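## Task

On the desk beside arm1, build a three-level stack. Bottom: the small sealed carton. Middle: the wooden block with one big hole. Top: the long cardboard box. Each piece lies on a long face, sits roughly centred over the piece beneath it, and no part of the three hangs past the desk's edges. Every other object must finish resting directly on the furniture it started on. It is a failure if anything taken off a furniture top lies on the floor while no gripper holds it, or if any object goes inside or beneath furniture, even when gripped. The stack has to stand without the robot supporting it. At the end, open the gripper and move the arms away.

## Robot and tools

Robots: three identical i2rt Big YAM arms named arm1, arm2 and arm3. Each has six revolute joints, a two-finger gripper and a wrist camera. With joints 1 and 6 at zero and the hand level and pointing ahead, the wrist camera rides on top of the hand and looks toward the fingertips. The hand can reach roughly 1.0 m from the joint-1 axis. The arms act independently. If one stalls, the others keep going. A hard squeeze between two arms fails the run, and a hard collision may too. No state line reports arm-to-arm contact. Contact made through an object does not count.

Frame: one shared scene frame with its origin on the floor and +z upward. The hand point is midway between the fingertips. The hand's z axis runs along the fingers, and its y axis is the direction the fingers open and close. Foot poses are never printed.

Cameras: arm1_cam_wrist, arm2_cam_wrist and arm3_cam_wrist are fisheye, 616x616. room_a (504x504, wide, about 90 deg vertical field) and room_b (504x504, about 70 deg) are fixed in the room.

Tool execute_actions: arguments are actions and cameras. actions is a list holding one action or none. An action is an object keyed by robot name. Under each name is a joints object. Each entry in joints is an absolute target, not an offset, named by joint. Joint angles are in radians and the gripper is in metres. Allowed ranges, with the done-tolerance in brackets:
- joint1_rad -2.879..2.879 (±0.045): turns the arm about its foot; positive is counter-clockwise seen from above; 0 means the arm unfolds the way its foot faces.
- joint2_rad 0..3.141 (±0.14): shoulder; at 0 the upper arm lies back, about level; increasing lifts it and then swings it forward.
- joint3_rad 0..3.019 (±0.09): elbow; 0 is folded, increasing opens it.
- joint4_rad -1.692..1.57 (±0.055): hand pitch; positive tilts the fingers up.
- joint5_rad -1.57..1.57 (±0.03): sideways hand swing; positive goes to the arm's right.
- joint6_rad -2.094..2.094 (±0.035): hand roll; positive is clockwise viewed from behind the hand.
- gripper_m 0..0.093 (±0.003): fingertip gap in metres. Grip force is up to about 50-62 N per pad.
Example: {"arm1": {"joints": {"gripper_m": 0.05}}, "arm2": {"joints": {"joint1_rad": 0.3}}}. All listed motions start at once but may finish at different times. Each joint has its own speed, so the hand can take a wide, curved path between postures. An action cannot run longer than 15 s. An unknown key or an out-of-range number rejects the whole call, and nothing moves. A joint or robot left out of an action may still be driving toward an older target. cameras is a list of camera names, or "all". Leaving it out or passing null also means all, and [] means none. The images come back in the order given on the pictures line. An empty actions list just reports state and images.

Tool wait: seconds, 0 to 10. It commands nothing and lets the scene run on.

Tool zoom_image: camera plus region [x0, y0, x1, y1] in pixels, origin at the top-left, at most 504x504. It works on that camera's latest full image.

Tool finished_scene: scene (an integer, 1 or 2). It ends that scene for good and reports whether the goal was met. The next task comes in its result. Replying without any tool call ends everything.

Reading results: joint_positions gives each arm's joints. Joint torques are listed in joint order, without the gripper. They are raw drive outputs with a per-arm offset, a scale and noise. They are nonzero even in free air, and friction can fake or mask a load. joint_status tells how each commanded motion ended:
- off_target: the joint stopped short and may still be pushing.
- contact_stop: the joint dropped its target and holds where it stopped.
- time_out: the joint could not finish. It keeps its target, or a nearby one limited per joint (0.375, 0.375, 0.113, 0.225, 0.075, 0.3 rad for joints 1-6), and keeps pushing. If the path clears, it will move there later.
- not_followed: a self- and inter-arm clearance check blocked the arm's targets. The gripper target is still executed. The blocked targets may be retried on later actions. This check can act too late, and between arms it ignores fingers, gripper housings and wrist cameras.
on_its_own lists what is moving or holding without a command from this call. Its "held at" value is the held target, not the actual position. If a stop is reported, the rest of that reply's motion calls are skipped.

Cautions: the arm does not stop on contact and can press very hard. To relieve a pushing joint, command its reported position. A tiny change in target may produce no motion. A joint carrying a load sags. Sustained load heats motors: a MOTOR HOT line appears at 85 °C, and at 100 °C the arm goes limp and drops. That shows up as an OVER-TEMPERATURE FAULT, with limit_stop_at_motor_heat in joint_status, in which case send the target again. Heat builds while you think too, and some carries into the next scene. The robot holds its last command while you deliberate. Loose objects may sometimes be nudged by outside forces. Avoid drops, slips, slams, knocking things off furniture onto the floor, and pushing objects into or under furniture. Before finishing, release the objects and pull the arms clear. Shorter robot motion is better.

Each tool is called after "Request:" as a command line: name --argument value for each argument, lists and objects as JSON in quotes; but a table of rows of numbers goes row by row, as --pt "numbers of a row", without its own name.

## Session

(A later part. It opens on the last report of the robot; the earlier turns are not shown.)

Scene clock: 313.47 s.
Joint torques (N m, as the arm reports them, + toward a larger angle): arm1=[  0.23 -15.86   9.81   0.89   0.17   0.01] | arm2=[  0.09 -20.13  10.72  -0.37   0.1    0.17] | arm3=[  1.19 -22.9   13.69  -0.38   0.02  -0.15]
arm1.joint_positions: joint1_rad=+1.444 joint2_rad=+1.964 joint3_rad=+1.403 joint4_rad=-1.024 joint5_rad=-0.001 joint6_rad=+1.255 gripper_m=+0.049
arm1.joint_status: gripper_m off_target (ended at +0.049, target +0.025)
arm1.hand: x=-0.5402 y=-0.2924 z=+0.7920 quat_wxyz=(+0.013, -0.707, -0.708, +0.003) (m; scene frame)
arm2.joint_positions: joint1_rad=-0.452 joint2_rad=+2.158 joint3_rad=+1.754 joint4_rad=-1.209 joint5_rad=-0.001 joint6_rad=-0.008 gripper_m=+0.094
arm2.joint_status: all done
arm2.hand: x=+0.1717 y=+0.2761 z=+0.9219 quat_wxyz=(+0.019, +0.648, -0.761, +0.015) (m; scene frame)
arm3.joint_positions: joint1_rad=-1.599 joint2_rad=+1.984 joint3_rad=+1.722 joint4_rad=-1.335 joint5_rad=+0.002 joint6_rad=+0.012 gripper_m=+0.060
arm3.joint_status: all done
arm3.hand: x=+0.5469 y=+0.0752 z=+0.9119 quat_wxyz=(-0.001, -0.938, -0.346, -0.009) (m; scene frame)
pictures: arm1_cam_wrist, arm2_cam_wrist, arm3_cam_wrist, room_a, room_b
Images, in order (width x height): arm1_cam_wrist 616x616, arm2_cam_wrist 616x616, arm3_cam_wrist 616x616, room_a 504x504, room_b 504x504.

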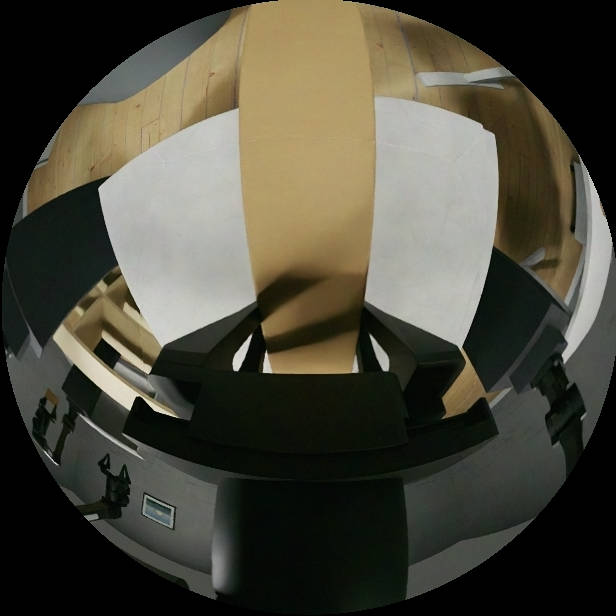

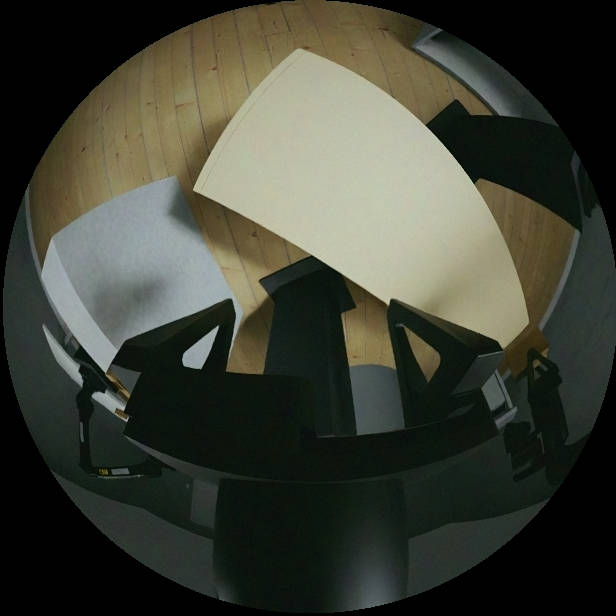

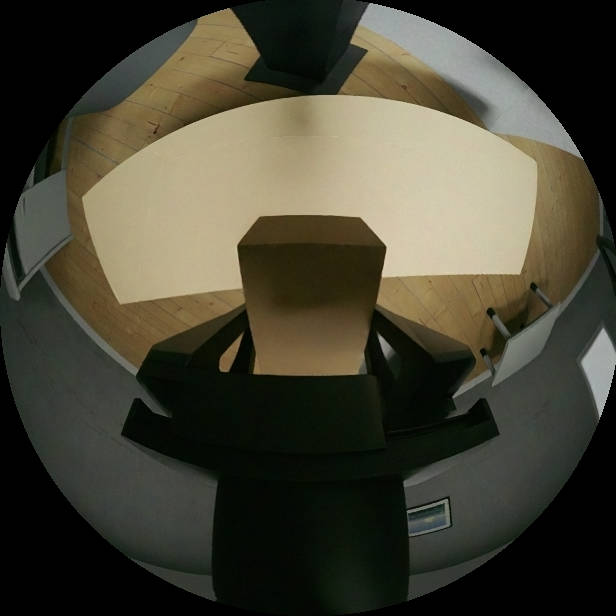

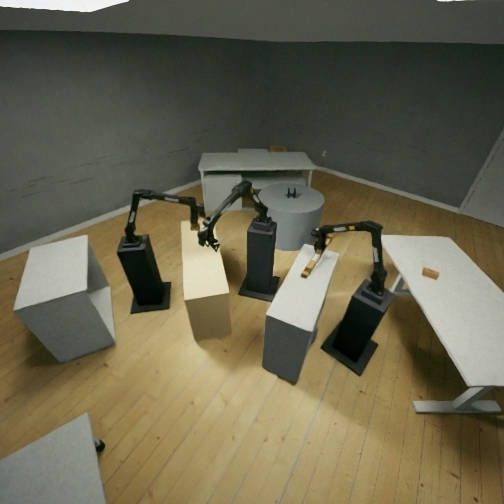

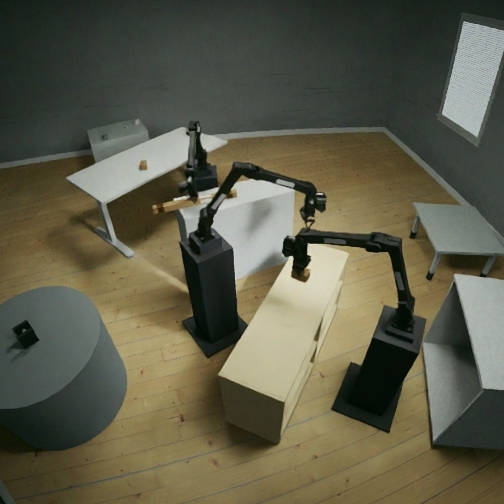

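Request:
execute_actions --actions '[{"arm1":{"joints":{"joint2_rad":1.8,"joint3_rad":1.59,"joint4_rad":-1.33}},"arm3":{"joints":{"joint2_rad":2.18,"joint3_rad":1.635,"joint4_rad":-1.0}}}]' --cameras '["arm3_cam_wrist","room_b"]'

Scene clock: 352.37 s.
Joint torques (N m, as the arm reports them, + toward a larger angle): arm1=[  0.23 -13.66  12.18  -0.23   0.17   0.01] | arm2=[  0.14 -20.18  10.66  -0.3    0.05   0.19] | arm3=[  1.24 -24.21  10.25   0.17   0.02  -0.15]
arm1.joint_positions: joint1_rad=+1.444 joint2_rad=+1.782 joint3_rad=+1.573 joint4_rad=-1.315 joint5_rad=-0.001 joint6_rad=+1.255 gripper_m=+0.049
arm1.joint_status: all done
arm1.hand: x=-0.5360 y=-0.2946 z=+0.9478 quat_wxyz=(-0.013, -0.707, -0.707, -0.010) (m; scene frame)
arm2.joint_positions: joint1_rad=-0.452 joint2_rad=+2.158 joint3_rad=+1.754 joint4_rad=-1.209 joint5_rad=-0.001 joint6_rad=-0.008 gripper_m=+0.094
arm2.joint_status: not commanded
arm2.hand: x=+0.1717 y=+0.2761 z=+0.9219 quat_wxyz=(+0.019, +0.648, -0.761, +0.015) (m; scene frame)
arm3.joint_positions: joint1_rad=-1.599 joint2_rad=+2.208 joint3_rad=+1.619 joint4_rad=-1.010 joint5_rad=+0.002 joint6_rad=+0.012 gripper_m=+0.060
arm3.joint_status: all done
arm3.hand: x=+0.5364 y=+0.0636 z=+0.7438 quat_wxyz=(-0.001, -0.938, -0.346, -0.010) (m; scene frame)
pictures: arm3_cam_wrist, room_b
Images, in order (width x height): arm3_cam_wrist 616x616, room_b 504x504.

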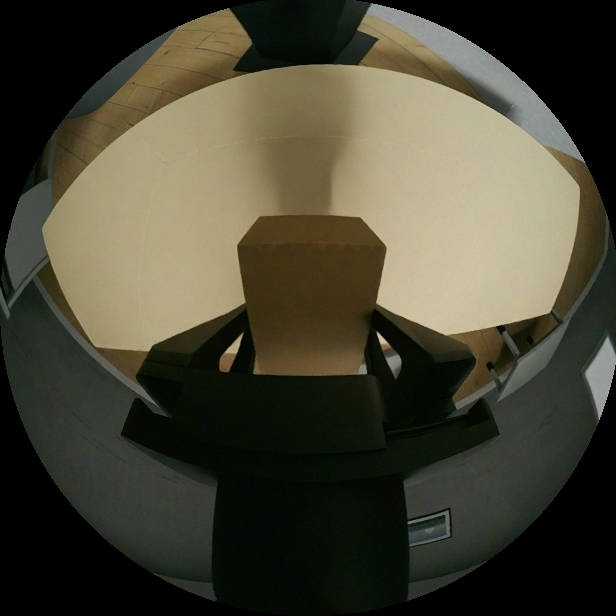

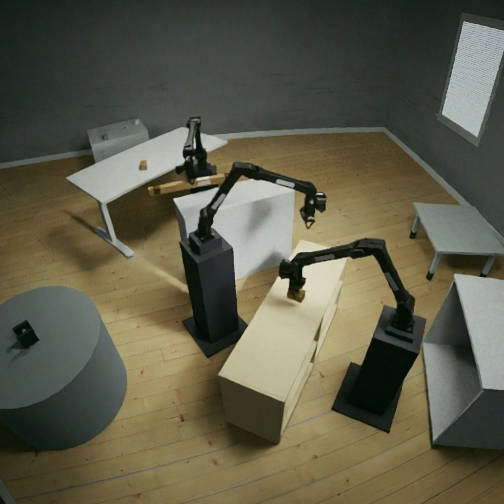

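Request:
execute_actions --actions '[{"arm1":{"joints":{"joint1_rad":-0.81,"joint2_rad":2.28,"joint3_rad":2.2,"joint4_rad":-1.45,"joint6_rad":1.575}},"arm3":{"joints":{"joint2_rad":2.285,"joint4_rad":-0.87}}}]' --cameras '["arm1_cam_wrist","arm3_cam_wrist","room_a","room_b"]'

Scene clock: 366.97 s.
Joint torques (N m, as the arm reports them, + toward a larger angle): arm1=[ -0.47 -23.16  12.75  -0.33   0.05   0.03] | arm2=[ -0.41 -19.94  10.65  -0.48   0.03   0.17] | arm3=[  1.24 -22.85   9.86   0.26   0.02  -0.15]
arm1.joint_positions: joint1_rad=-0.808 joint2_rad=+2.302 joint3_rad=+2.177 joint4_rad=-1.434 joint5_rad=+0.002 joint6_rad=+1.567 gripper_m=+0.049
arm1.joint_status: all done
arm1.hand: x=-1.6560 y=-0.5063 z=+0.8696 quat_wxyz=(-0.003, -0.879, +0.476, +0.010) (m; scene frame)
arm2.joint_positions: joint1_rad=-0.452 joint2_rad=+2.158 joint3_rad=+1.754 joint4_rad=-1.209 joint5_rad=-0.001 joint6_rad=-0.008 gripper_m=+0.094
arm2.joint_status: not commanded
arm2.hand: x=+0.1717 y=+0.2761 z=+0.9219 quat_wxyz=(+0.019, +0.648, -0.761, +0.015) (m; scene frame)
arm3.joint_positions: joint1_rad=-1.599 joint2_rad=+2.289 joint3_rad=+1.619 joint4_rad=-0.881 joint5_rad=+0.002 joint6_rad=+0.012 gripper_m=+0.060
arm3.joint_status: all done
arm3.hand: x=+0.5259 y=+0.0537 z=+0.6949 quat_wxyz=(-0.009, -0.938, -0.346, +0.012) (m; scene frame)
pictures: arm1_cam_wrist, arm3_cam_wrist, room_a, room_b
Images, in order (width x height): arm1_cam_wrist 616x616, arm3_cam_wrist 616x616, room_a 504x504, room_b 504x504.

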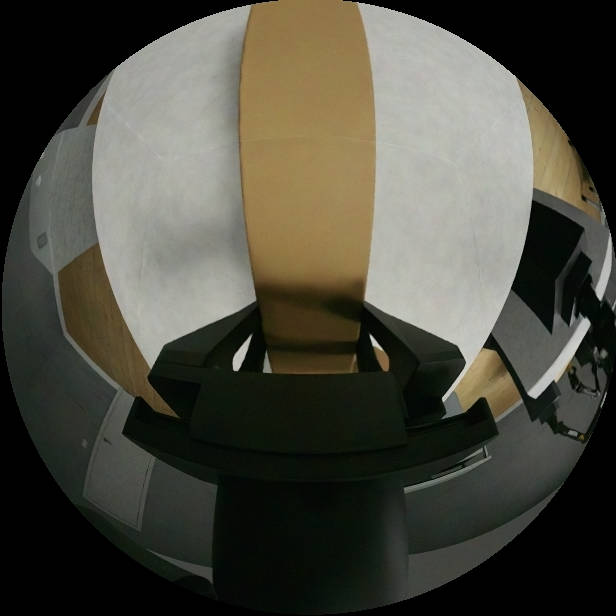

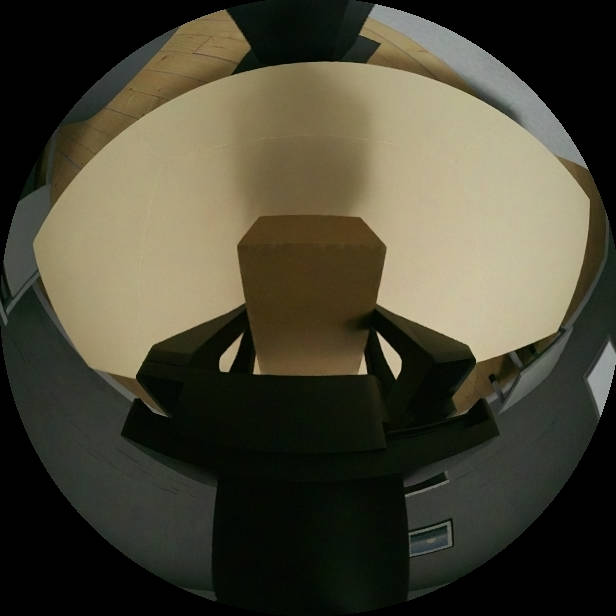

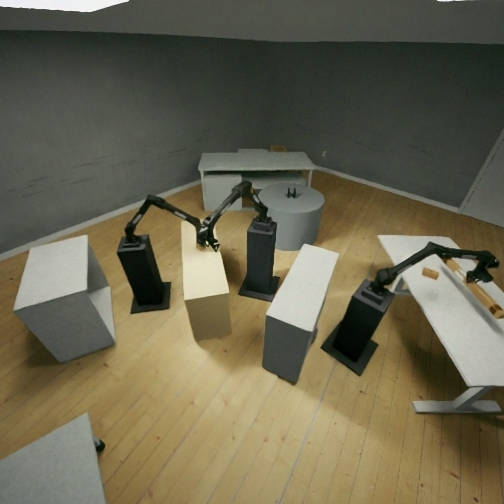

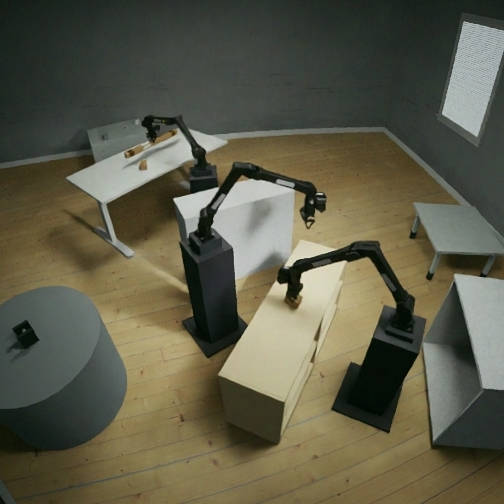

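Request:
execute_actions --actions '[{"arm1":{"joints":{"joint2_rad":2.395,"joint4_rad":-1.33}},"arm3":{"joints":{"joint2_rad":2.33}}}]' --cameras '["arm1_cam_wrist","room_b"]'

Request:
zoom_image --camera "room_b" --region '[250, 250, 350, 330]'

Scene clock: 386.17 s.
Joint torques (N m, as the arm reports them, + toward a larger angle): arm1=[ -0.42 -21.42  12.65   1.01   0.05   0.03] | arm2=[ -0.49 -20.17  10.61  -0.41   0.04   0.15] | arm3=[  1.19 -21.7    9.66   0.19   0.02  -0.15]
arm1.joint_positions: joint1_rad=-0.808 joint2_rad=+2.388 joint3_rad=+2.177 joint4_rad=-1.346 joint5_rad=+0.002 joint6_rad=+1.567 gripper_m=+0.049
arm1.joint_status: all done
arm1.hand: x=-1.6686 y=-0.5135 z=+0.8104 quat_wxyz=(-0.004, -0.879, +0.476, +0.011) (m; scene frame)
arm2.joint_positions: joint1_rad=-0.452 joint2_rad=+2.158 joint3_rad=+1.754 joint4_rad=-1.209 joint5_rad=-0.001 joint6_rad=-0.008 gripper_m=+0.094
arm2.joint_status: not commanded
arm2.hand: x=+0.1717 y=+0.2761 z=+0.9219 quat_wxyz=(+0.019, +0.648, -0.761, +0.015) (m; scene frame)
arm3.joint_positions: joint1_rad=-1.599 joint2_rad=+2.321 joint3_rad=+1.619 joint4_rad=-0.880 joint5_rad=+0.002 joint6_rad=+0.012 gripper_m=+0.060
arm3.joint_status: all done
arm3.hand: x=+0.5317 y=+0.0585 z=+0.6761 quat_wxyz=(-0.004, -0.938, -0.346, -0.002) (m; scene frame)
pictures: arm1_cam_wrist, room_b
Images, in order (width x height): arm1_cam_wrist 616x616, room_b 504x504.

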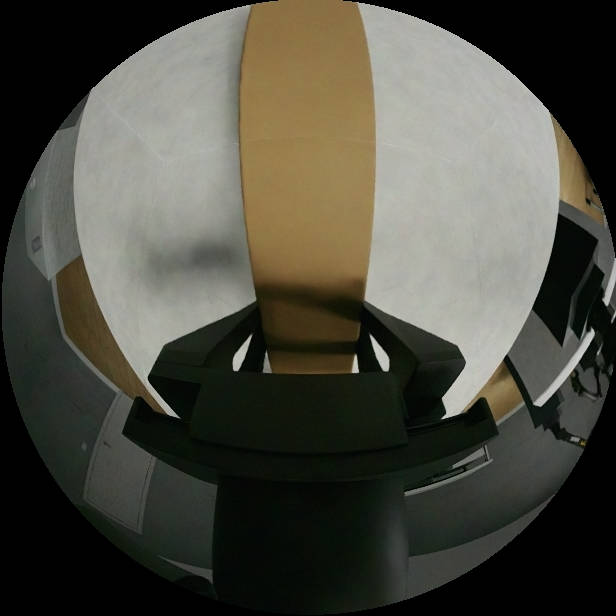

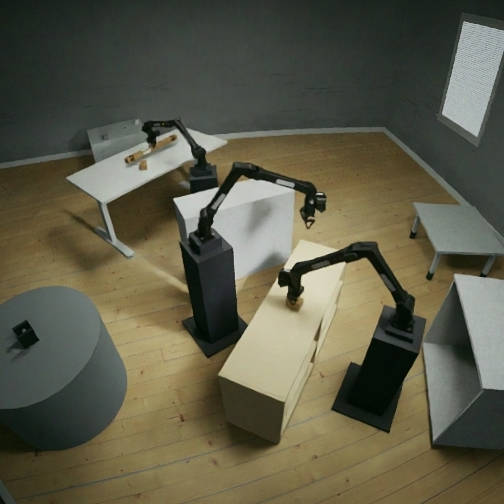

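Region (250, 250, 350, 330) of room_b's 504x504 image, scaled by 5.040, with more detail than that image has; it fills the top 403 rows of this view, and the rest is white.

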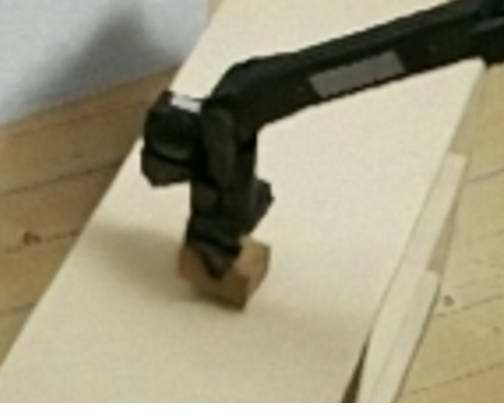

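Request:
execute_actions --actions '[{"arm1":{"joints":{"joint2_rad":2.46,"joint4_rad":-1.27}},"arm3":{"joints":{"joint2_rad":2.352}}}]' --cameras '["arm1_cam_wrist","arm3_cam_wrist","room_a"]'

Request:
zoom_image --camera "room_a" --region '[384, 230, 504, 330]'

Scene clock: 399.73 s.
Joint torques (N m, as the arm reports them, + toward a larger angle): arm1=[ -0.45 -21.24  12.51   1.06   0.05   0.03] | arm2=[ -0.1  -20.28  10.74  -0.38   0.01   0.21] | arm3=[  1.2  -21.61   9.44   0.16   0.02  -0.15]
arm1.joint_positions: joint1_rad=-0.808 joint2_rad=+2.444 joint3_rad=+2.177 joint4_rad=-1.286 joint5_rad=+0.002 joint6_rad=+1.567 gripper_m=+0.049
arm1.joint_status: all done
arm1.hand: x=-1.6748 y=-0.5170 z=+0.7713 quat_wxyz=(-0.006, -0.879, +0.476, +0.011) (m; scene frame)
arm2.joint_positions: joint1_rad=-0.452 joint2_rad=+2.158 joint3_rad=+1.754 joint4_rad=-1.209 joint5_rad=-0.001 joint6_rad=-0.008 gripper_m=+0.094
arm2.joint_status: not commanded
arm2.hand: x=+0.1717 y=+0.2761 z=+0.9219 quat_wxyz=(+0.019, +0.648, -0.761, +0.015) (m; scene frame)
arm3.joint_positions: joint1_rad=-1.599 joint2_rad=+2.339 joint3_rad=+1.619 joint4_rad=-0.880 joint5_rad=+0.002 joint6_rad=+0.012 gripper_m=+0.060
arm3.joint_status: all done
arm3.hand: x=+0.5354 y=+0.0615 z=+0.6651 quat_wxyz=(+0.000, -0.938, -0.346, -0.011) (m; scene frame)
pictures: arm1_cam_wrist, arm3_cam_wrist, room_a
Images, in order (width x height): arm1_cam_wrist 616x616, arm3_cam_wrist 616x616, room_a 504x504.

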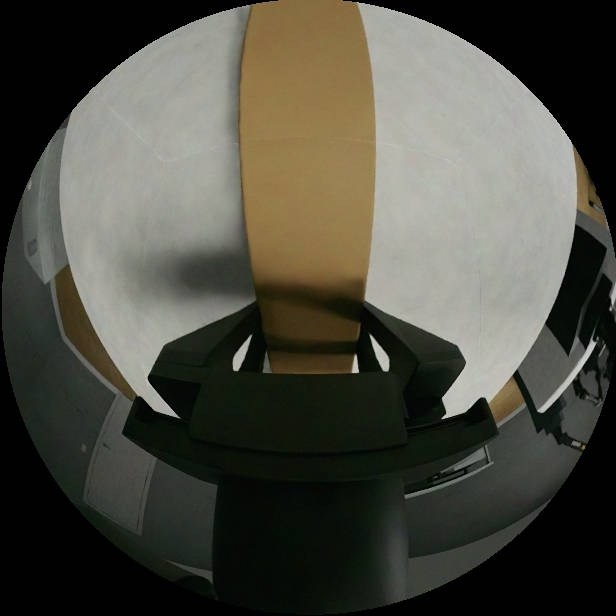

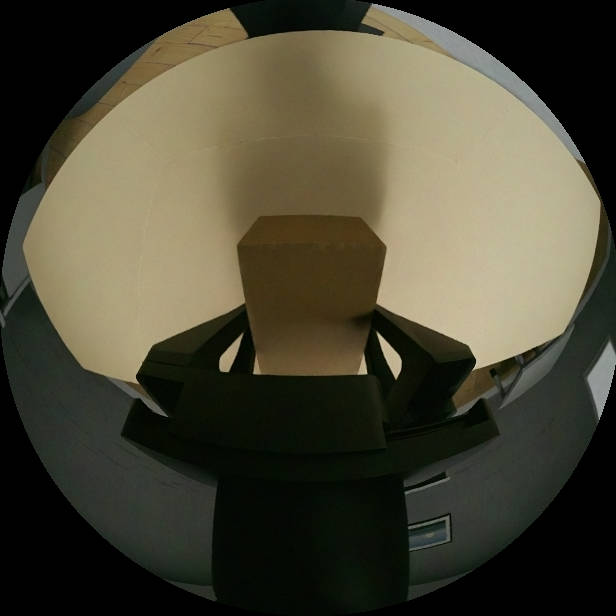

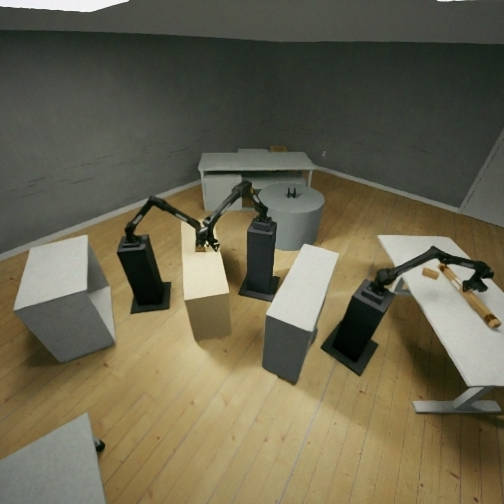

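Region (384, 230, 504, 330) of room_a's 504x504 image, scaled by 4.200, with more detail than that image has.

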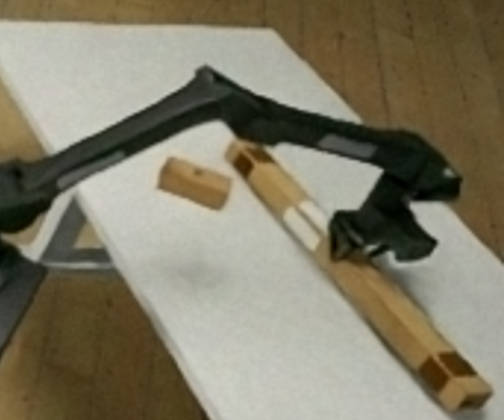

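Request:
execute_actions --actions '[{"arm1":{"joints":{"joint2_rad":2.49}},"arm3":{"joints":{"joint2_rad":2.37,"joint4_rad":-0.84}}}]' --cameras '[]'

Scene clock: 408.33 s.
Joint torques (N m, as the arm reports them, + toward a larger angle): arm1=[ -0.47 -20.28  12.44   0.99   0.11   0.03] | arm2=[  0.24 -19.82  10.64  -0.44   0.05   0.19] | arm3=[  1.04 -21.54   9.42   0.2    0.02  -0.14]
arm1.joint_positions: joint1_rad=-0.808 joint2_rad=+2.462 joint3_rad=+2.177 joint4_rad=-1.286 joint5_rad=+0.001 joint6_rad=+1.568 gripper_m=+0.049
arm1.joint_status: all done
arm1.hand: x=-1.6726 y=-0.5156 z=+0.7589 quat_wxyz=(+0.001, -0.879, +0.476, +0.007) (m; scene frame)
arm2.joint_positions: joint1_rad=-0.452 joint2_rad=+2.158 joint3_rad=+1.754 joint4_rad=-1.209 joint5_rad=-0.001 joint6_rad=-0.008 gripper_m=+0.094
arm2.joint_status: not commanded
arm2.hand: x=+0.1717 y=+0.2761 z=+0.9219 quat_wxyz=(+0.019, +0.648, -0.761, +0.015) (m; scene frame)
arm3.joint_positions: joint1_rad=-1.599 joint2_rad=+2.354 joint3_rad=+1.619 joint4_rad=-0.849 joint5_rad=+0.002 joint6_rad=+0.012 gripper_m=+0.060
arm3.joint_status: all done
arm3.hand: x=+0.5326 y=+0.0590 z=+0.6564 quat_wxyz=(-0.003, -0.938, -0.346, -0.003) (m; scene frame)
pictures: none
No camera images: the call's "cameras" was empty. Leave "cameras" out to get every camera's image.

Request:
execute_actions --actions '[{"arm1":{"joints":{"joint2_rad":2.462,"gripper_m":0.093}},"arm3":{"joints":{"joint2_rad":2.39}}}]' --cameras '["arm1_cam_wrist","arm3_cam_wrist"]'

Scene clock: 413.47 s.
Joint torques (N m, as the arm reports them, + toward a larger angle): arm1=[ -0.45 -22.23  12.47   0.98   0.11   0.02] | arm2=[  0.14 -20.16  10.72  -0.27   0.03   0.17] | arm3=[  1.21 -19.9    9.4    0.15   0.02  -0.15]
arm1.joint_positions: joint1_rad=-0.808 joint2_rad=+2.462 joint3_rad=+2.177 joint4_rad=-1.286 joint5_rad=+0.001 joint6_rad=+1.568 gripper_m=+0.093
arm1.joint_status: all done
arm1.hand: x=-1.6726 y=-0.5156 z=+0.7589 quat_wxyz=(+0.001, -0.879, +0.477, +0.007) (m; scene frame)
arm2.joint_positions: joint1_rad=-0.452 joint2_rad=+2.158 joint3_rad=+1.754 joint4_rad=-1.209 joint5_rad=-0.001 joint6_rad=-0.008 gripper_m=+0.094
arm2.joint_status: not commanded
arm2.hand: x=+0.1717 y=+0.2761 z=+0.9219 quat_wxyz=(+0.019, +0.648, -0.761, +0.015) (m; scene frame)
arm3.joint_positions: joint1_rad=-1.599 joint2_rad=+2.354 joint3_rad=+1.619 joint4_rad=-0.849 joint5_rad=+0.002 joint6_rad=+0.012 gripper_m=+0.060
arm3.joint_status: all done
arm3.hand: x=+0.5327 y=+0.0590 z=+0.6562 quat_wxyz=(-0.003, -0.938, -0.346, -0.003) (m; scene frame)
pictures: arm1_cam_wrist, arm3_cam_wrist
Images, in order (width x height): arm1_cam_wrist 616x616, arm3_cam_wrist 616x616.

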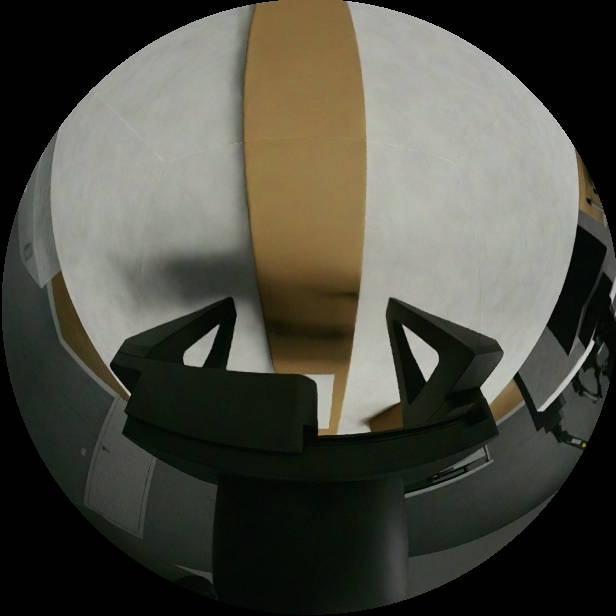

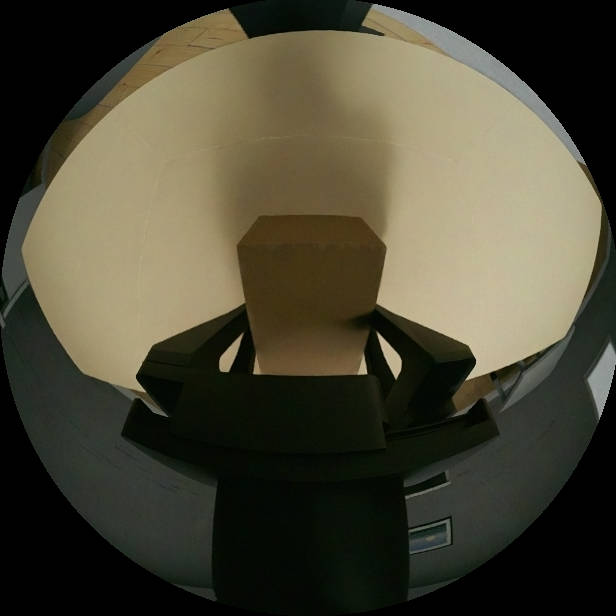

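Request:
execute_actions --actions '[{"arm1":{"joints":{"joint2_rad":2.28,"joint4_rad":-1.45}},"arm3":{"joints":{"joint2_rad":2.354,"gripper_m":0.093}}}]' --cameras '[]'

Request:
execute_actions --actions '[{"arm1":{"joints":{"joint1_rad":-0.42,"joint2_rad":2.06,"joint3_rad":1.735,"joint4_rad":-1.225,"joint6_rad":0.95}},"arm3":{"joints":{"joint2_rad":1.9,"joint4_rad":-1.25}}}]' --cameras '["arm1_cam_wrist","room_b"]'

Scene clock: 428.70 s.
Joint torques (N m, as the arm reports them, + toward a larger angle): arm1=[ -0.41 -19.    12.55  -0.18   0.11   0.02] | arm2=[ -0.38 -19.6   10.67  -0.41   0.04   0.17] | arm3=[  1.2  -22.9    9.46   0.15   0.02  -0.15]
arm1.joint_positions: joint1_rad=-0.808 joint2_rad=+2.251 joint3_rad=+2.181 joint4_rad=-1.435 joint5_rad=+0.001 joint6_rad=+1.568 gripper_m=+0.093
arm1.joint_status: all done
arm1.hand: x=-1.6582 y=-0.5085 z=+0.9069 quat_wxyz=(-0.028, -0.879, +0.476, +0.023) (m; scene frame)
arm2.joint_positions: joint1_rad=-0.452 joint2_rad=+2.158 joint3_rad=+1.754 joint4_rad=-1.209 joint5_rad=-0.001 joint6_rad=-0.008 gripper_m=+0.094
arm2.joint_status: not commanded
arm2.hand: x=+0.1717 y=+0.2761 z=+0.9219 quat_wxyz=(+0.019, +0.648, -0.761, +0.015) (m; scene frame)
arm3.joint_positions: joint1_rad=-1.599 joint2_rad=+2.354 joint3_rad=+1.619 joint4_rad=-0.849 joint5_rad=+0.002 joint6_rad=+0.012 gripper_m=+0.093
arm3.joint_status: all done
arm3.hand: x=+0.5327 y=+0.0590 z=+0.6562 quat_wxyz=(-0.003, -0.938, -0.346, -0.003) (m; scene frame)
pictures: none
No camera images: the call's "cameras" was empty. Leave "cameras" out to get every camera's image.

Scene clock: 430.47 s.
Joint torques (N m, as the arm reports them, + toward a larger angle): arm1=[  0.18 -17.04  10.9    0.94   0.14  -0.1 ] | arm2=[ -0.52 -20.84  10.69  -0.34   0.02   0.16] | arm3=[  1.16 -19.51  11.75  -0.4    0.02  -0.15]
arm1.joint_positions: joint1_rad=-0.428 joint2_rad=+2.046 joint3_rad=+1.729 joint4_rad=-1.238 joint5_rad=-0.001 joint6_rad=+0.959 gripper_m=+0.093
arm1.joint_status: all done
arm1.hand: x=-1.4216 y=-0.6304 z=+0.8639 quat_wxyz=(-0.002, -1.000, +0.002, +0.009) (m; scene frame)
arm2.joint_positions: joint1_rad=-0.452 joint2_rad=+2.158 joint3_rad=+1.754 joint4_rad=-1.209 joint5_rad=-0.001 joint6_rad=-0.008 gripper_m=+0.094
arm2.joint_status: not commanded
arm2.hand: x=+0.1717 y=+0.2761 z=+0.9219 quat_wxyz=(+0.019, +0.648, -0.761, +0.015) (m; scene frame)
arm3.joint_positions: joint1_rad=-1.599 joint2_rad=+1.898 joint3_rad=+1.619 joint4_rad=-1.240 joint5_rad=+0.002 joint6_rad=+0.012 gripper_m=+0.093
arm3.joint_status: all done
arm3.hand: x=+0.5550 y=+0.0824 z=+0.9236 quat_wxyz=(-0.015, -0.938, -0.346, +0.027) (m; scene frame)
pictures: arm1_cam_wrist, room_b
Images, in order (width x height): arm1_cam_wrist 616x616, room_b 504x504.

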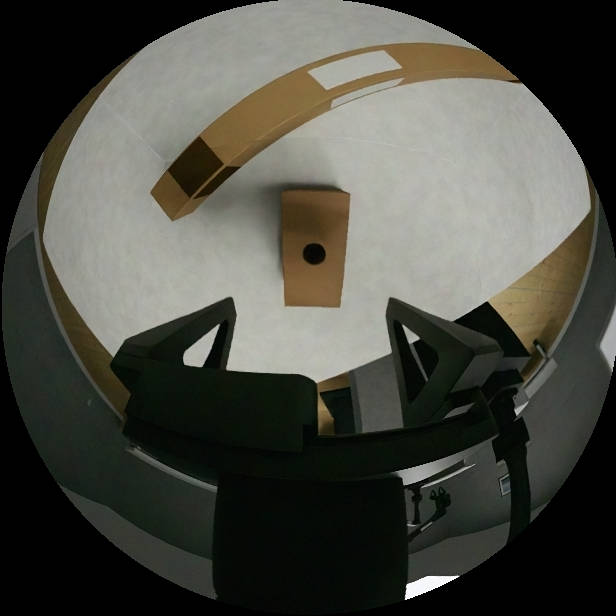

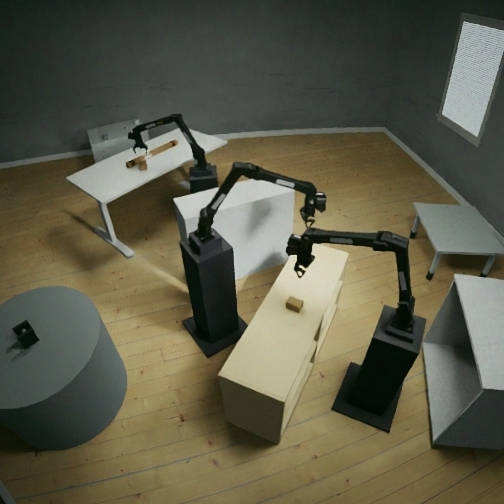

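Request:
execute_actions --actions '[{"arm1":{"joints":{"joint1_rad":0.7,"joint2_rad":1.93,"joint3_rad":1.6,"joint6_rad":0}},"arm2":{"joints":{"joint1_rad":-1.15,"joint2_rad":2.365,"joint3_rad":1.62,"joint4_rad":-0.785}},"arm3":{"joints":{"joint1_rad":-0.6,"joint2_rad":1.2,"joint3_rad":1.2}}}]' --cameras '["arm2_cam_wrist","room_a"]'

Scene clock: 460.83 s.
Joint torques (N m, as the arm reports them, + toward a larger angle): arm1=[ -0.68 -17.1   10.03   0.62   0.11  -0.09] | arm2=[ -0.64 -20.35   5.4    0.76  -0.03   0.15] | arm3=[ 0.41 -8.77 10.56  0.1   0.21 -0.13]
arm1.joint_positions: joint1_rad=+0.707 joint2_rad=+1.936 joint3_rad=+1.604 joint4_rad=-1.230 joint5_rad=-0.002 joint6_rad=+0.010 gripper_m=+0.093
arm1.joint_status: all done
arm1.hand: x=-0.7726 y=-0.6294 z=+0.8753 quat_wxyz=(+0.003, -0.506, -0.862, +0.000) (m; scene frame)
arm2.joint_positions: joint1_rad=-1.142 joint2_rad=+2.392 joint3_rad=+1.615 joint4_rad=-0.799 joint5_rad=+0.001 joint6_rad=-0.007 gripper_m=+0.094
arm2.joint_status: all done
arm2.hand: x=+0.5327 y=+0.0571 z=+0.7351 quat_wxyz=(+0.004, +0.352, -0.936, +0.004) (m; scene frame)
arm3.joint_positions: joint1_rad=-0.604 joint2_rad=+1.189 joint3_rad=+1.209 joint4_rad=-1.241 joint5_rad=-0.002 joint6_rad=+0.010 gripper_m=+0.093
arm3.joint_status: all done
arm3.hand: x=+1.0564 y=+0.0655 z=+1.0906 quat_wxyz=(-0.137, -0.647, -0.740, +0.118) (m; scene frame)
pictures: arm2_cam_wrist, room_a
Images, in order (width x height): arm2_cam_wrist 616x616, room_a 504x504.

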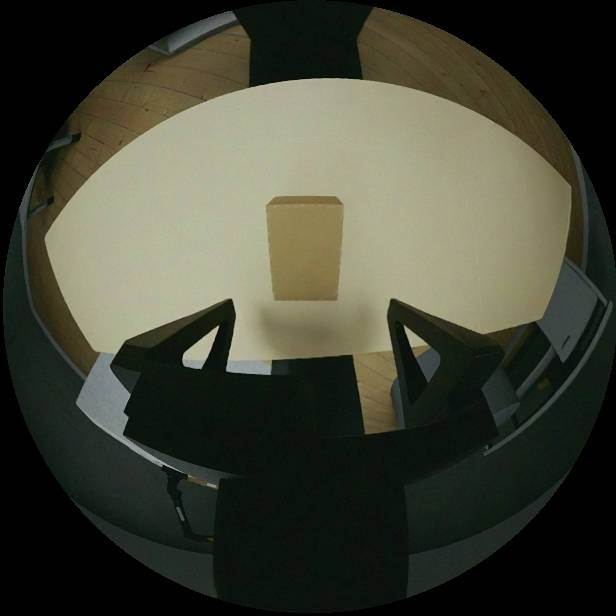

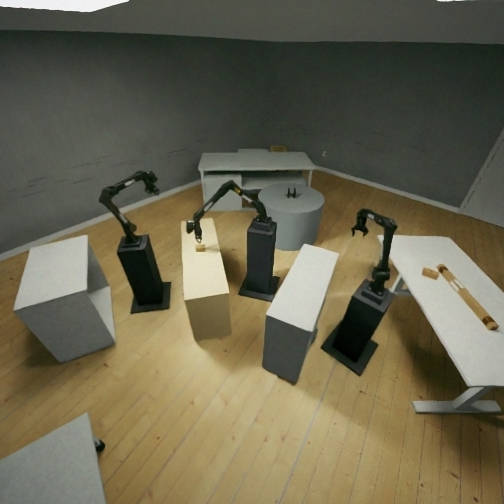

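Request:
execute_actions --actions '[{"arm2":{"joints":{"joint2_rad":2.575,"joint3_rad":1.73,"joint4_rad":-0.655}}}]' --cameras '["arm2_cam_wrist"]'

Scene clock: 471.57 s.
Joint torques (N m, as the arm reports them, + toward a larger angle): arm1=[ -0.6  -17.17  10.     0.6    0.11  -0.1 ] | arm2=[ -0.77 -20.78   6.1    0.62   0.     0.17] | arm3=[ 0.39 -8.7  10.55  0.1   0.21 -0.13]
arm1.joint_positions: joint1_rad=+0.707 joint2_rad=+1.936 joint3_rad=+1.604 joint4_rad=-1.230 joint5_rad=-0.002 joint6_rad=+0.009 gripper_m=+0.093
arm1.joint_status: not commanded
arm1.hand: x=-0.7726 y=-0.6294 z=+0.8753 quat_wxyz=(+0.003, -0.506, -0.863, +0.000) (m; scene frame)
arm2.joint_positions: joint1_rad=-1.142 joint2_rad=+2.600 joint3_rad=+1.708 joint4_rad=-0.664 joint5_rad=+0.001 joint6_rad=-0.007 gripper_m=+0.094
arm2.joint_status: all done
arm2.hand: x=+0.5387 y=+0.0619 z=+0.6344 quat_wxyz=(-0.005, +0.352, -0.936, +0.000) (m; scene frame)
arm3.joint_positions: joint1_rad=-0.604 joint2_rad=+1.189 joint3_rad=+1.209 joint4_rad=-1.241 joint5_rad=-0.002 joint6_rad=+0.010 gripper_m=+0.093
arm3.joint_status: not commanded
arm3.hand: x=+1.0564 y=+0.0655 z=+1.0906 quat_wxyz=(-0.137, -0.647, -0.740, +0.118) (m; scene frame)
pictures: arm2_cam_wrist
Images, in order (width x height): arm2_cam_wrist 616x616.

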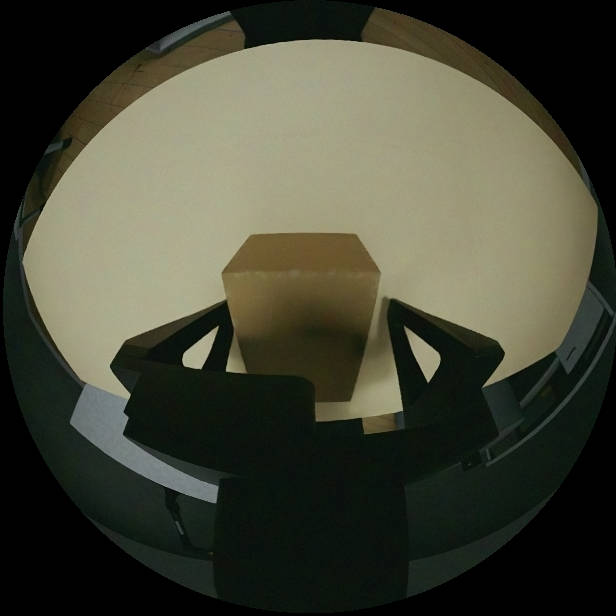

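Request:
execute_actions --actions '[{"arm2":{"joints":{"gripper_m":0.04}}}]' --cameras '[]'

Request:
execute_actions --actions '[{"arm2":{"joints":{"joint2_rad":2.1,"joint3_rad":1.62,"joint4_rad":-1.1}}}]' --cameras '["room_a"]'

Scene clock: 479.77 s.
Joint torques (N m, as the arm reports them, + toward a larger angle): arm1=[ -0.63 -17.23  10.01   0.6    0.11  -0.09] | arm2=[ -1.44 -20.55   6.27   0.81  -0.01   0.18] | arm3=[ 0.4  -8.67 10.55  0.1   0.21 -0.13]
arm1.joint_positions: joint1_rad=+0.707 joint2_rad=+1.936 joint3_rad=+1.604 joint4_rad=-1.230 joint5_rad=-0.002 joint6_rad=+0.009 gripper_m=+0.093
arm1.joint_status: not commanded
arm1.hand: x=-0.7726 y=-0.6294 z=+0.8753 quat_wxyz=(+0.003, -0.506, -0.863, +0.000) (m; scene frame)
arm2.joint_positions: joint1_rad=-1.142 joint2_rad=+2.600 joint3_rad=+1.708 joint4_rad=-0.664 joint5_rad=+0.001 joint6_rad=-0.007 gripper_m=+0.059
arm2.joint_status: gripper_m off_target (ended at +0.059, target +0.040)
arm2.hand: x=+0.5386 y=+0.0619 z=+0.6344 quat_wxyz=(-0.005, +0.352, -0.936, +0.000) (m; scene frame)
arm3.joint_positions: joint1_rad=-0.604 joint2_rad=+1.189 joint3_rad=+1.209 joint4_rad=-1.241 joint5_rad=-0.002 joint6_rad=+0.010 gripper_m=+0.093
arm3.joint_status: not commanded
arm3.hand: x=+1.0564 y=+0.0655 z=+1.0906 quat_wxyz=(-0.137, -0.647, -0.740, +0.118) (m; scene frame)
pictures: none
No camera images: the call's "cameras" was empty. Leave "cameras" out to get every camera's image.

Scene clock: 481.37 s.
Joint torques (N m, as the arm reports them, + toward a larger angle): arm1=[ -0.57 -17.14  10.01   0.6    0.11  -0.1 ] | arm2=[ -0.78 -18.26   7.34  -0.32  -0.02   0.14] | arm3=[ 0.37 -8.69 10.55  0.11  0.21 -0.13]
arm1.joint_positions: joint1_rad=+0.707 joint2_rad=+1.936 joint3_rad=+1.604 joint4_rad=-1.230 joint5_rad=-0.002 joint6_rad=+0.009 gripper_m=+0.093
arm1.joint_status: not commanded
arm1.hand: x=-0.7726 y=-0.6294 z=+0.8753 quat_wxyz=(+0.003, -0.506, -0.863, +0.000) (m; scene frame)
arm2.joint_positions: joint1_rad=-1.142 joint2_rad=+2.113 joint3_rad=+1.605 joint4_rad=-1.087 joint5_rad=+0.001 joint6_rad=-0.007 gripper_m=+0.059
arm2.joint_status: all done
arm2.hand: x=+0.5229 y=+0.0493 z=+0.8984 quat_wxyz=(+0.013, +0.352, -0.936, +0.007) (m; scene frame)
arm3.joint_positions: joint1_rad=-0.604 joint2_rad=+1.189 joint3_rad=+1.209 joint4_rad=-1.241 joint5_rad=-0.002 joint6_rad=+0.010 gripper_m=+0.093
arm3.joint_status: not commanded
arm3.hand: x=+1.0564 y=+0.0655 z=+1.0906 quat_wxyz=(-0.137, -0.647, -0.740, +0.118) (m; scene frame)
pictures: room_a
Images, in order (width x height): room_a 504x504.

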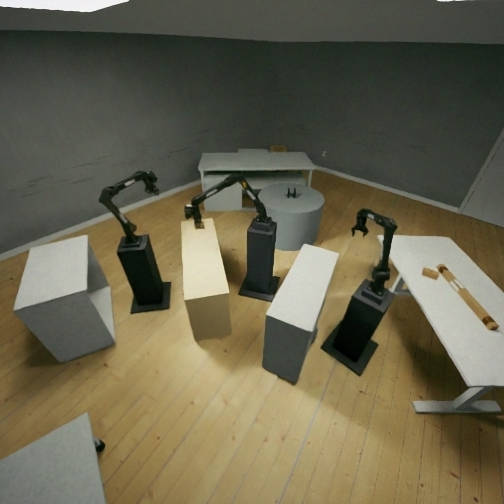

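Request:
execute_actions --actions '[{"arm2":{"joints":{"joint1_rad":1.13,"joint3_rad":1.475,"joint4_rad":-0.91}}}]' --cameras '["arm2_cam_wrist","room_a"]'

Scene clock: 488.33 s.
Joint torques (N m, as the arm reports them, + toward a larger angle): arm1=[ -0.63 -17.17  10.     0.61   0.11  -0.09] | arm2=[ -0.03 -17.44   5.71   0.36  -0.02   0.17] | arm3=[ 0.37 -8.69 10.55  0.1   0.21 -0.13]
arm1.joint_positions: joint1_rad=+0.707 joint2_rad=+1.936 joint3_rad=+1.604 joint4_rad=-1.230 joint5_rad=-0.002 joint6_rad=+0.009 gripper_m=+0.093
arm1.joint_status: not commanded
arm1.hand: x=-0.7726 y=-0.6294 z=+0.8753 quat_wxyz=(+0.003, -0.506, -0.863, +0.000) (m; scene frame)
arm2.joint_positions: joint1_rad=+1.135 joint2_rad=+2.115 joint3_rad=+1.476 joint4_rad=-0.911 joint5_rad=+0.000 joint6_rad=-0.007 gripper_m=+0.059
arm2.joint_status: all done
arm2.hand: x=-0.5149 y=-0.2546 z=+0.8598 quat_wxyz=(+0.002, +0.997, -0.073, -0.011) (m; scene frame)
arm3.joint_positions: joint1_rad=-0.604 joint2_rad=+1.189 joint3_rad=+1.209 joint4_rad=-1.241 joint5_rad=-0.002 joint6_rad=+0.010 gripper_m=+0.093
arm3.joint_status: not commanded
arm3.hand: x=+1.0564 y=+0.0655 z=+1.0906 quat_wxyz=(-0.137, -0.647, -0.740, +0.118) (m; scene frame)
pictures: arm2_cam_wrist, room_a
Images, in order (width x height): arm2_cam_wrist 616x616, room_a 504x504.

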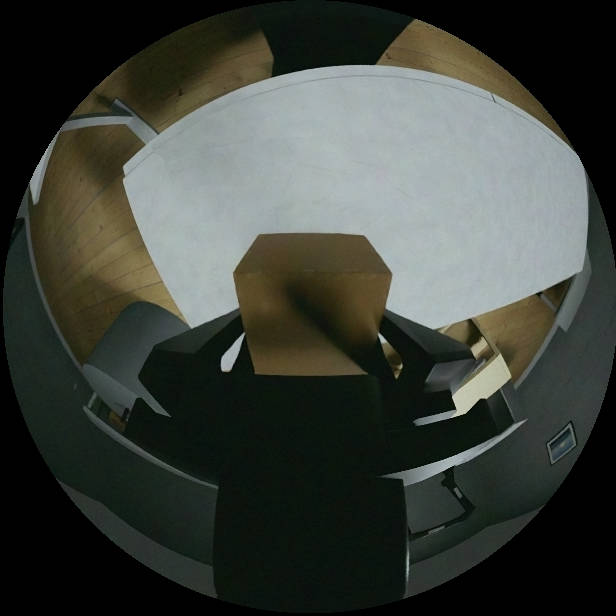

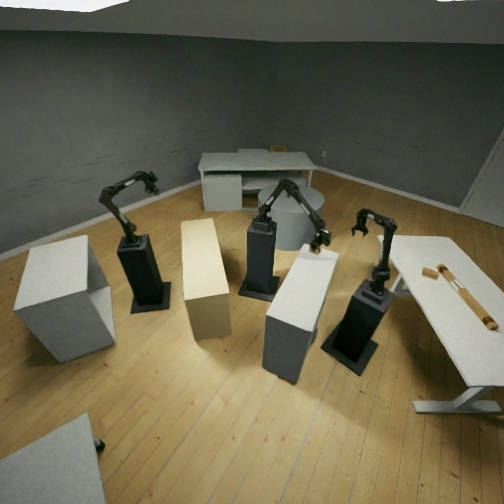

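Request:
execute_actions --actions '[{"arm2":{"joints":{"joint2_rad":2.225,"joint4_rad":-0.8}}}]' --cameras '["arm2_cam_wrist","arm1_cam_wrist"]'

Scene clock: 498.40 s.
Joint torques (N m, as the arm reports them, + toward a larger angle): arm1=[ -0.59 -17.18  10.     0.6    0.11  -0.1 ] | arm2=[ -0.41 -18.44   5.15   0.84  -0.02   0.16] | arm3=[ 0.37 -8.68 10.55  0.1   0.21 -0.13]
arm1.joint_positions: joint1_rad=+0.707 joint2_rad=+1.936 joint3_rad=+1.604 joint4_rad=-1.230 joint5_rad=-0.002 joint6_rad=+0.009 gripper_m=+0.093
arm1.joint_status: not commanded
arm1.hand: x=-0.7726 y=-0.6294 z=+0.8753 quat_wxyz=(+0.003, -0.506, -0.863, +0.000) (m; scene frame)
arm2.joint_positions: joint1_rad=+1.135 joint2_rad=+2.243 joint3_rad=+1.474 joint4_rad=-0.813 joint5_rad=+0.001 joint6_rad=-0.007 gripper_m=+0.059
arm2.joint_status: all done
arm2.hand: x=-0.5098 y=-0.2554 z=+0.7873 quat_wxyz=(+0.003, +0.997, -0.073, +0.005) (m; scene frame)
arm3.joint_positions: joint1_rad=-0.604 joint2_rad=+1.189 joint3_rad=+1.209 joint4_rad=-1.241 joint5_rad=-0.002 joint6_rad=+0.010 gripper_m=+0.093
arm3.joint_status: not commanded
arm3.hand: x=+1.0564 y=+0.0655 z=+1.0906 quat_wxyz=(-0.137, -0.647, -0.740, +0.118) (m; scene frame)
pictures: arm1_cam_wrist, arm2_cam_wrist
Images, in order (width x height): arm1_cam_wrist 616x616, arm2_cam_wrist 616x616.

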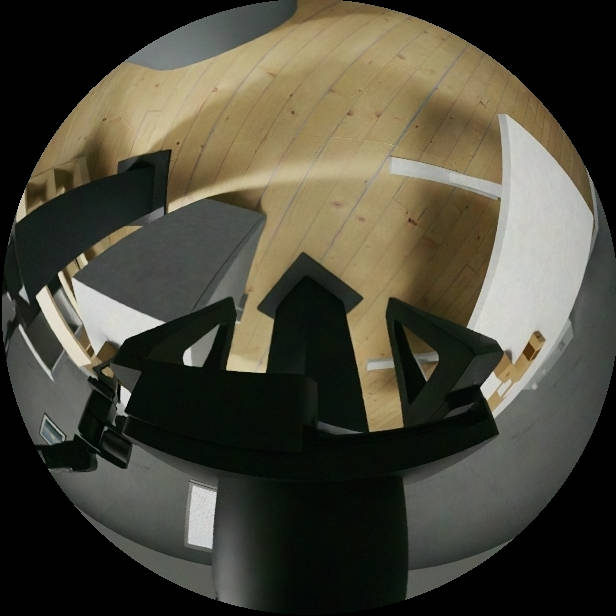

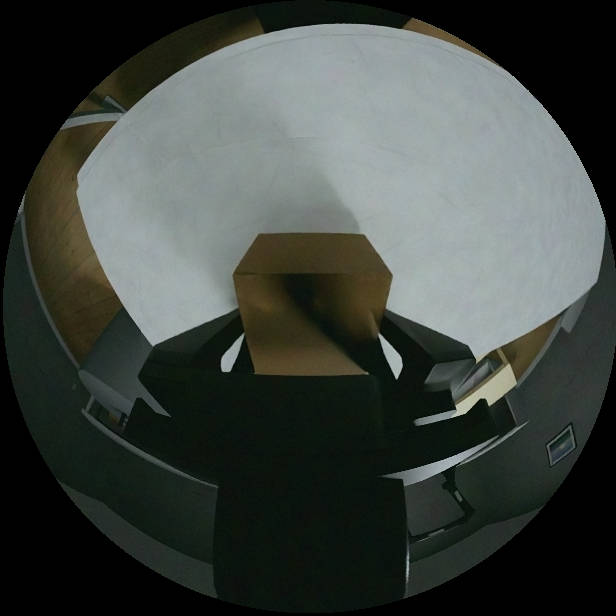

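Request:
execute_actions --actions '[{"arm2":{"joints":{"joint2_rad":2.27}}}]' --cameras '[]'

Scene clock: 505.60 s.
Joint torques (N m, as the arm reports them, + toward a larger angle): arm1=[ -0.58 -17.13  10.     0.6    0.11  -0.1 ] | arm2=[ -0.61 -16.04   5.35   0.62  -0.04   0.15] | arm3=[ 0.39 -8.69 10.54  0.1   0.21 -0.13]
arm1.joint_positions: joint1_rad=+0.707 joint2_rad=+1.936 joint3_rad=+1.604 joint4_rad=-1.230 joint5_rad=-0.002 joint6_rad=+0.009 gripper_m=+0.093
arm1.joint_status: not commanded
arm1.hand: x=-0.7726 y=-0.6294 z=+0.8753 quat_wxyz=(+0.003, -0.506, -0.863, +0.000) (m; scene frame)
arm2.joint_positions: joint1_rad=+1.135 joint2_rad=+2.247 joint3_rad=+1.474 joint4_rad=-0.811 joint5_rad=+0.001 joint6_rad=-0.007 gripper_m=+0.059
arm2.joint_status: all done
arm2.hand: x=-0.5092 y=-0.2554 z=+0.7849 quat_wxyz=(+0.003, +0.997, -0.073, +0.006) (m; scene frame)
arm3.joint_positions: joint1_rad=-0.604 joint2_rad=+1.189 joint3_rad=+1.209 joint4_rad=-1.241 joint5_rad=-0.002 joint6_rad=+0.010 gripper_m=+0.093
arm3.joint_status: not commanded
arm3.hand: x=+1.0564 y=+0.0655 z=+1.0906 quat_wxyz=(-0.137, -0.647, -0.740, +0.118) (m; scene frame)
pictures: none
No camera images: the call's "cameras" was empty. Leave "cameras" out to get every camera's image.


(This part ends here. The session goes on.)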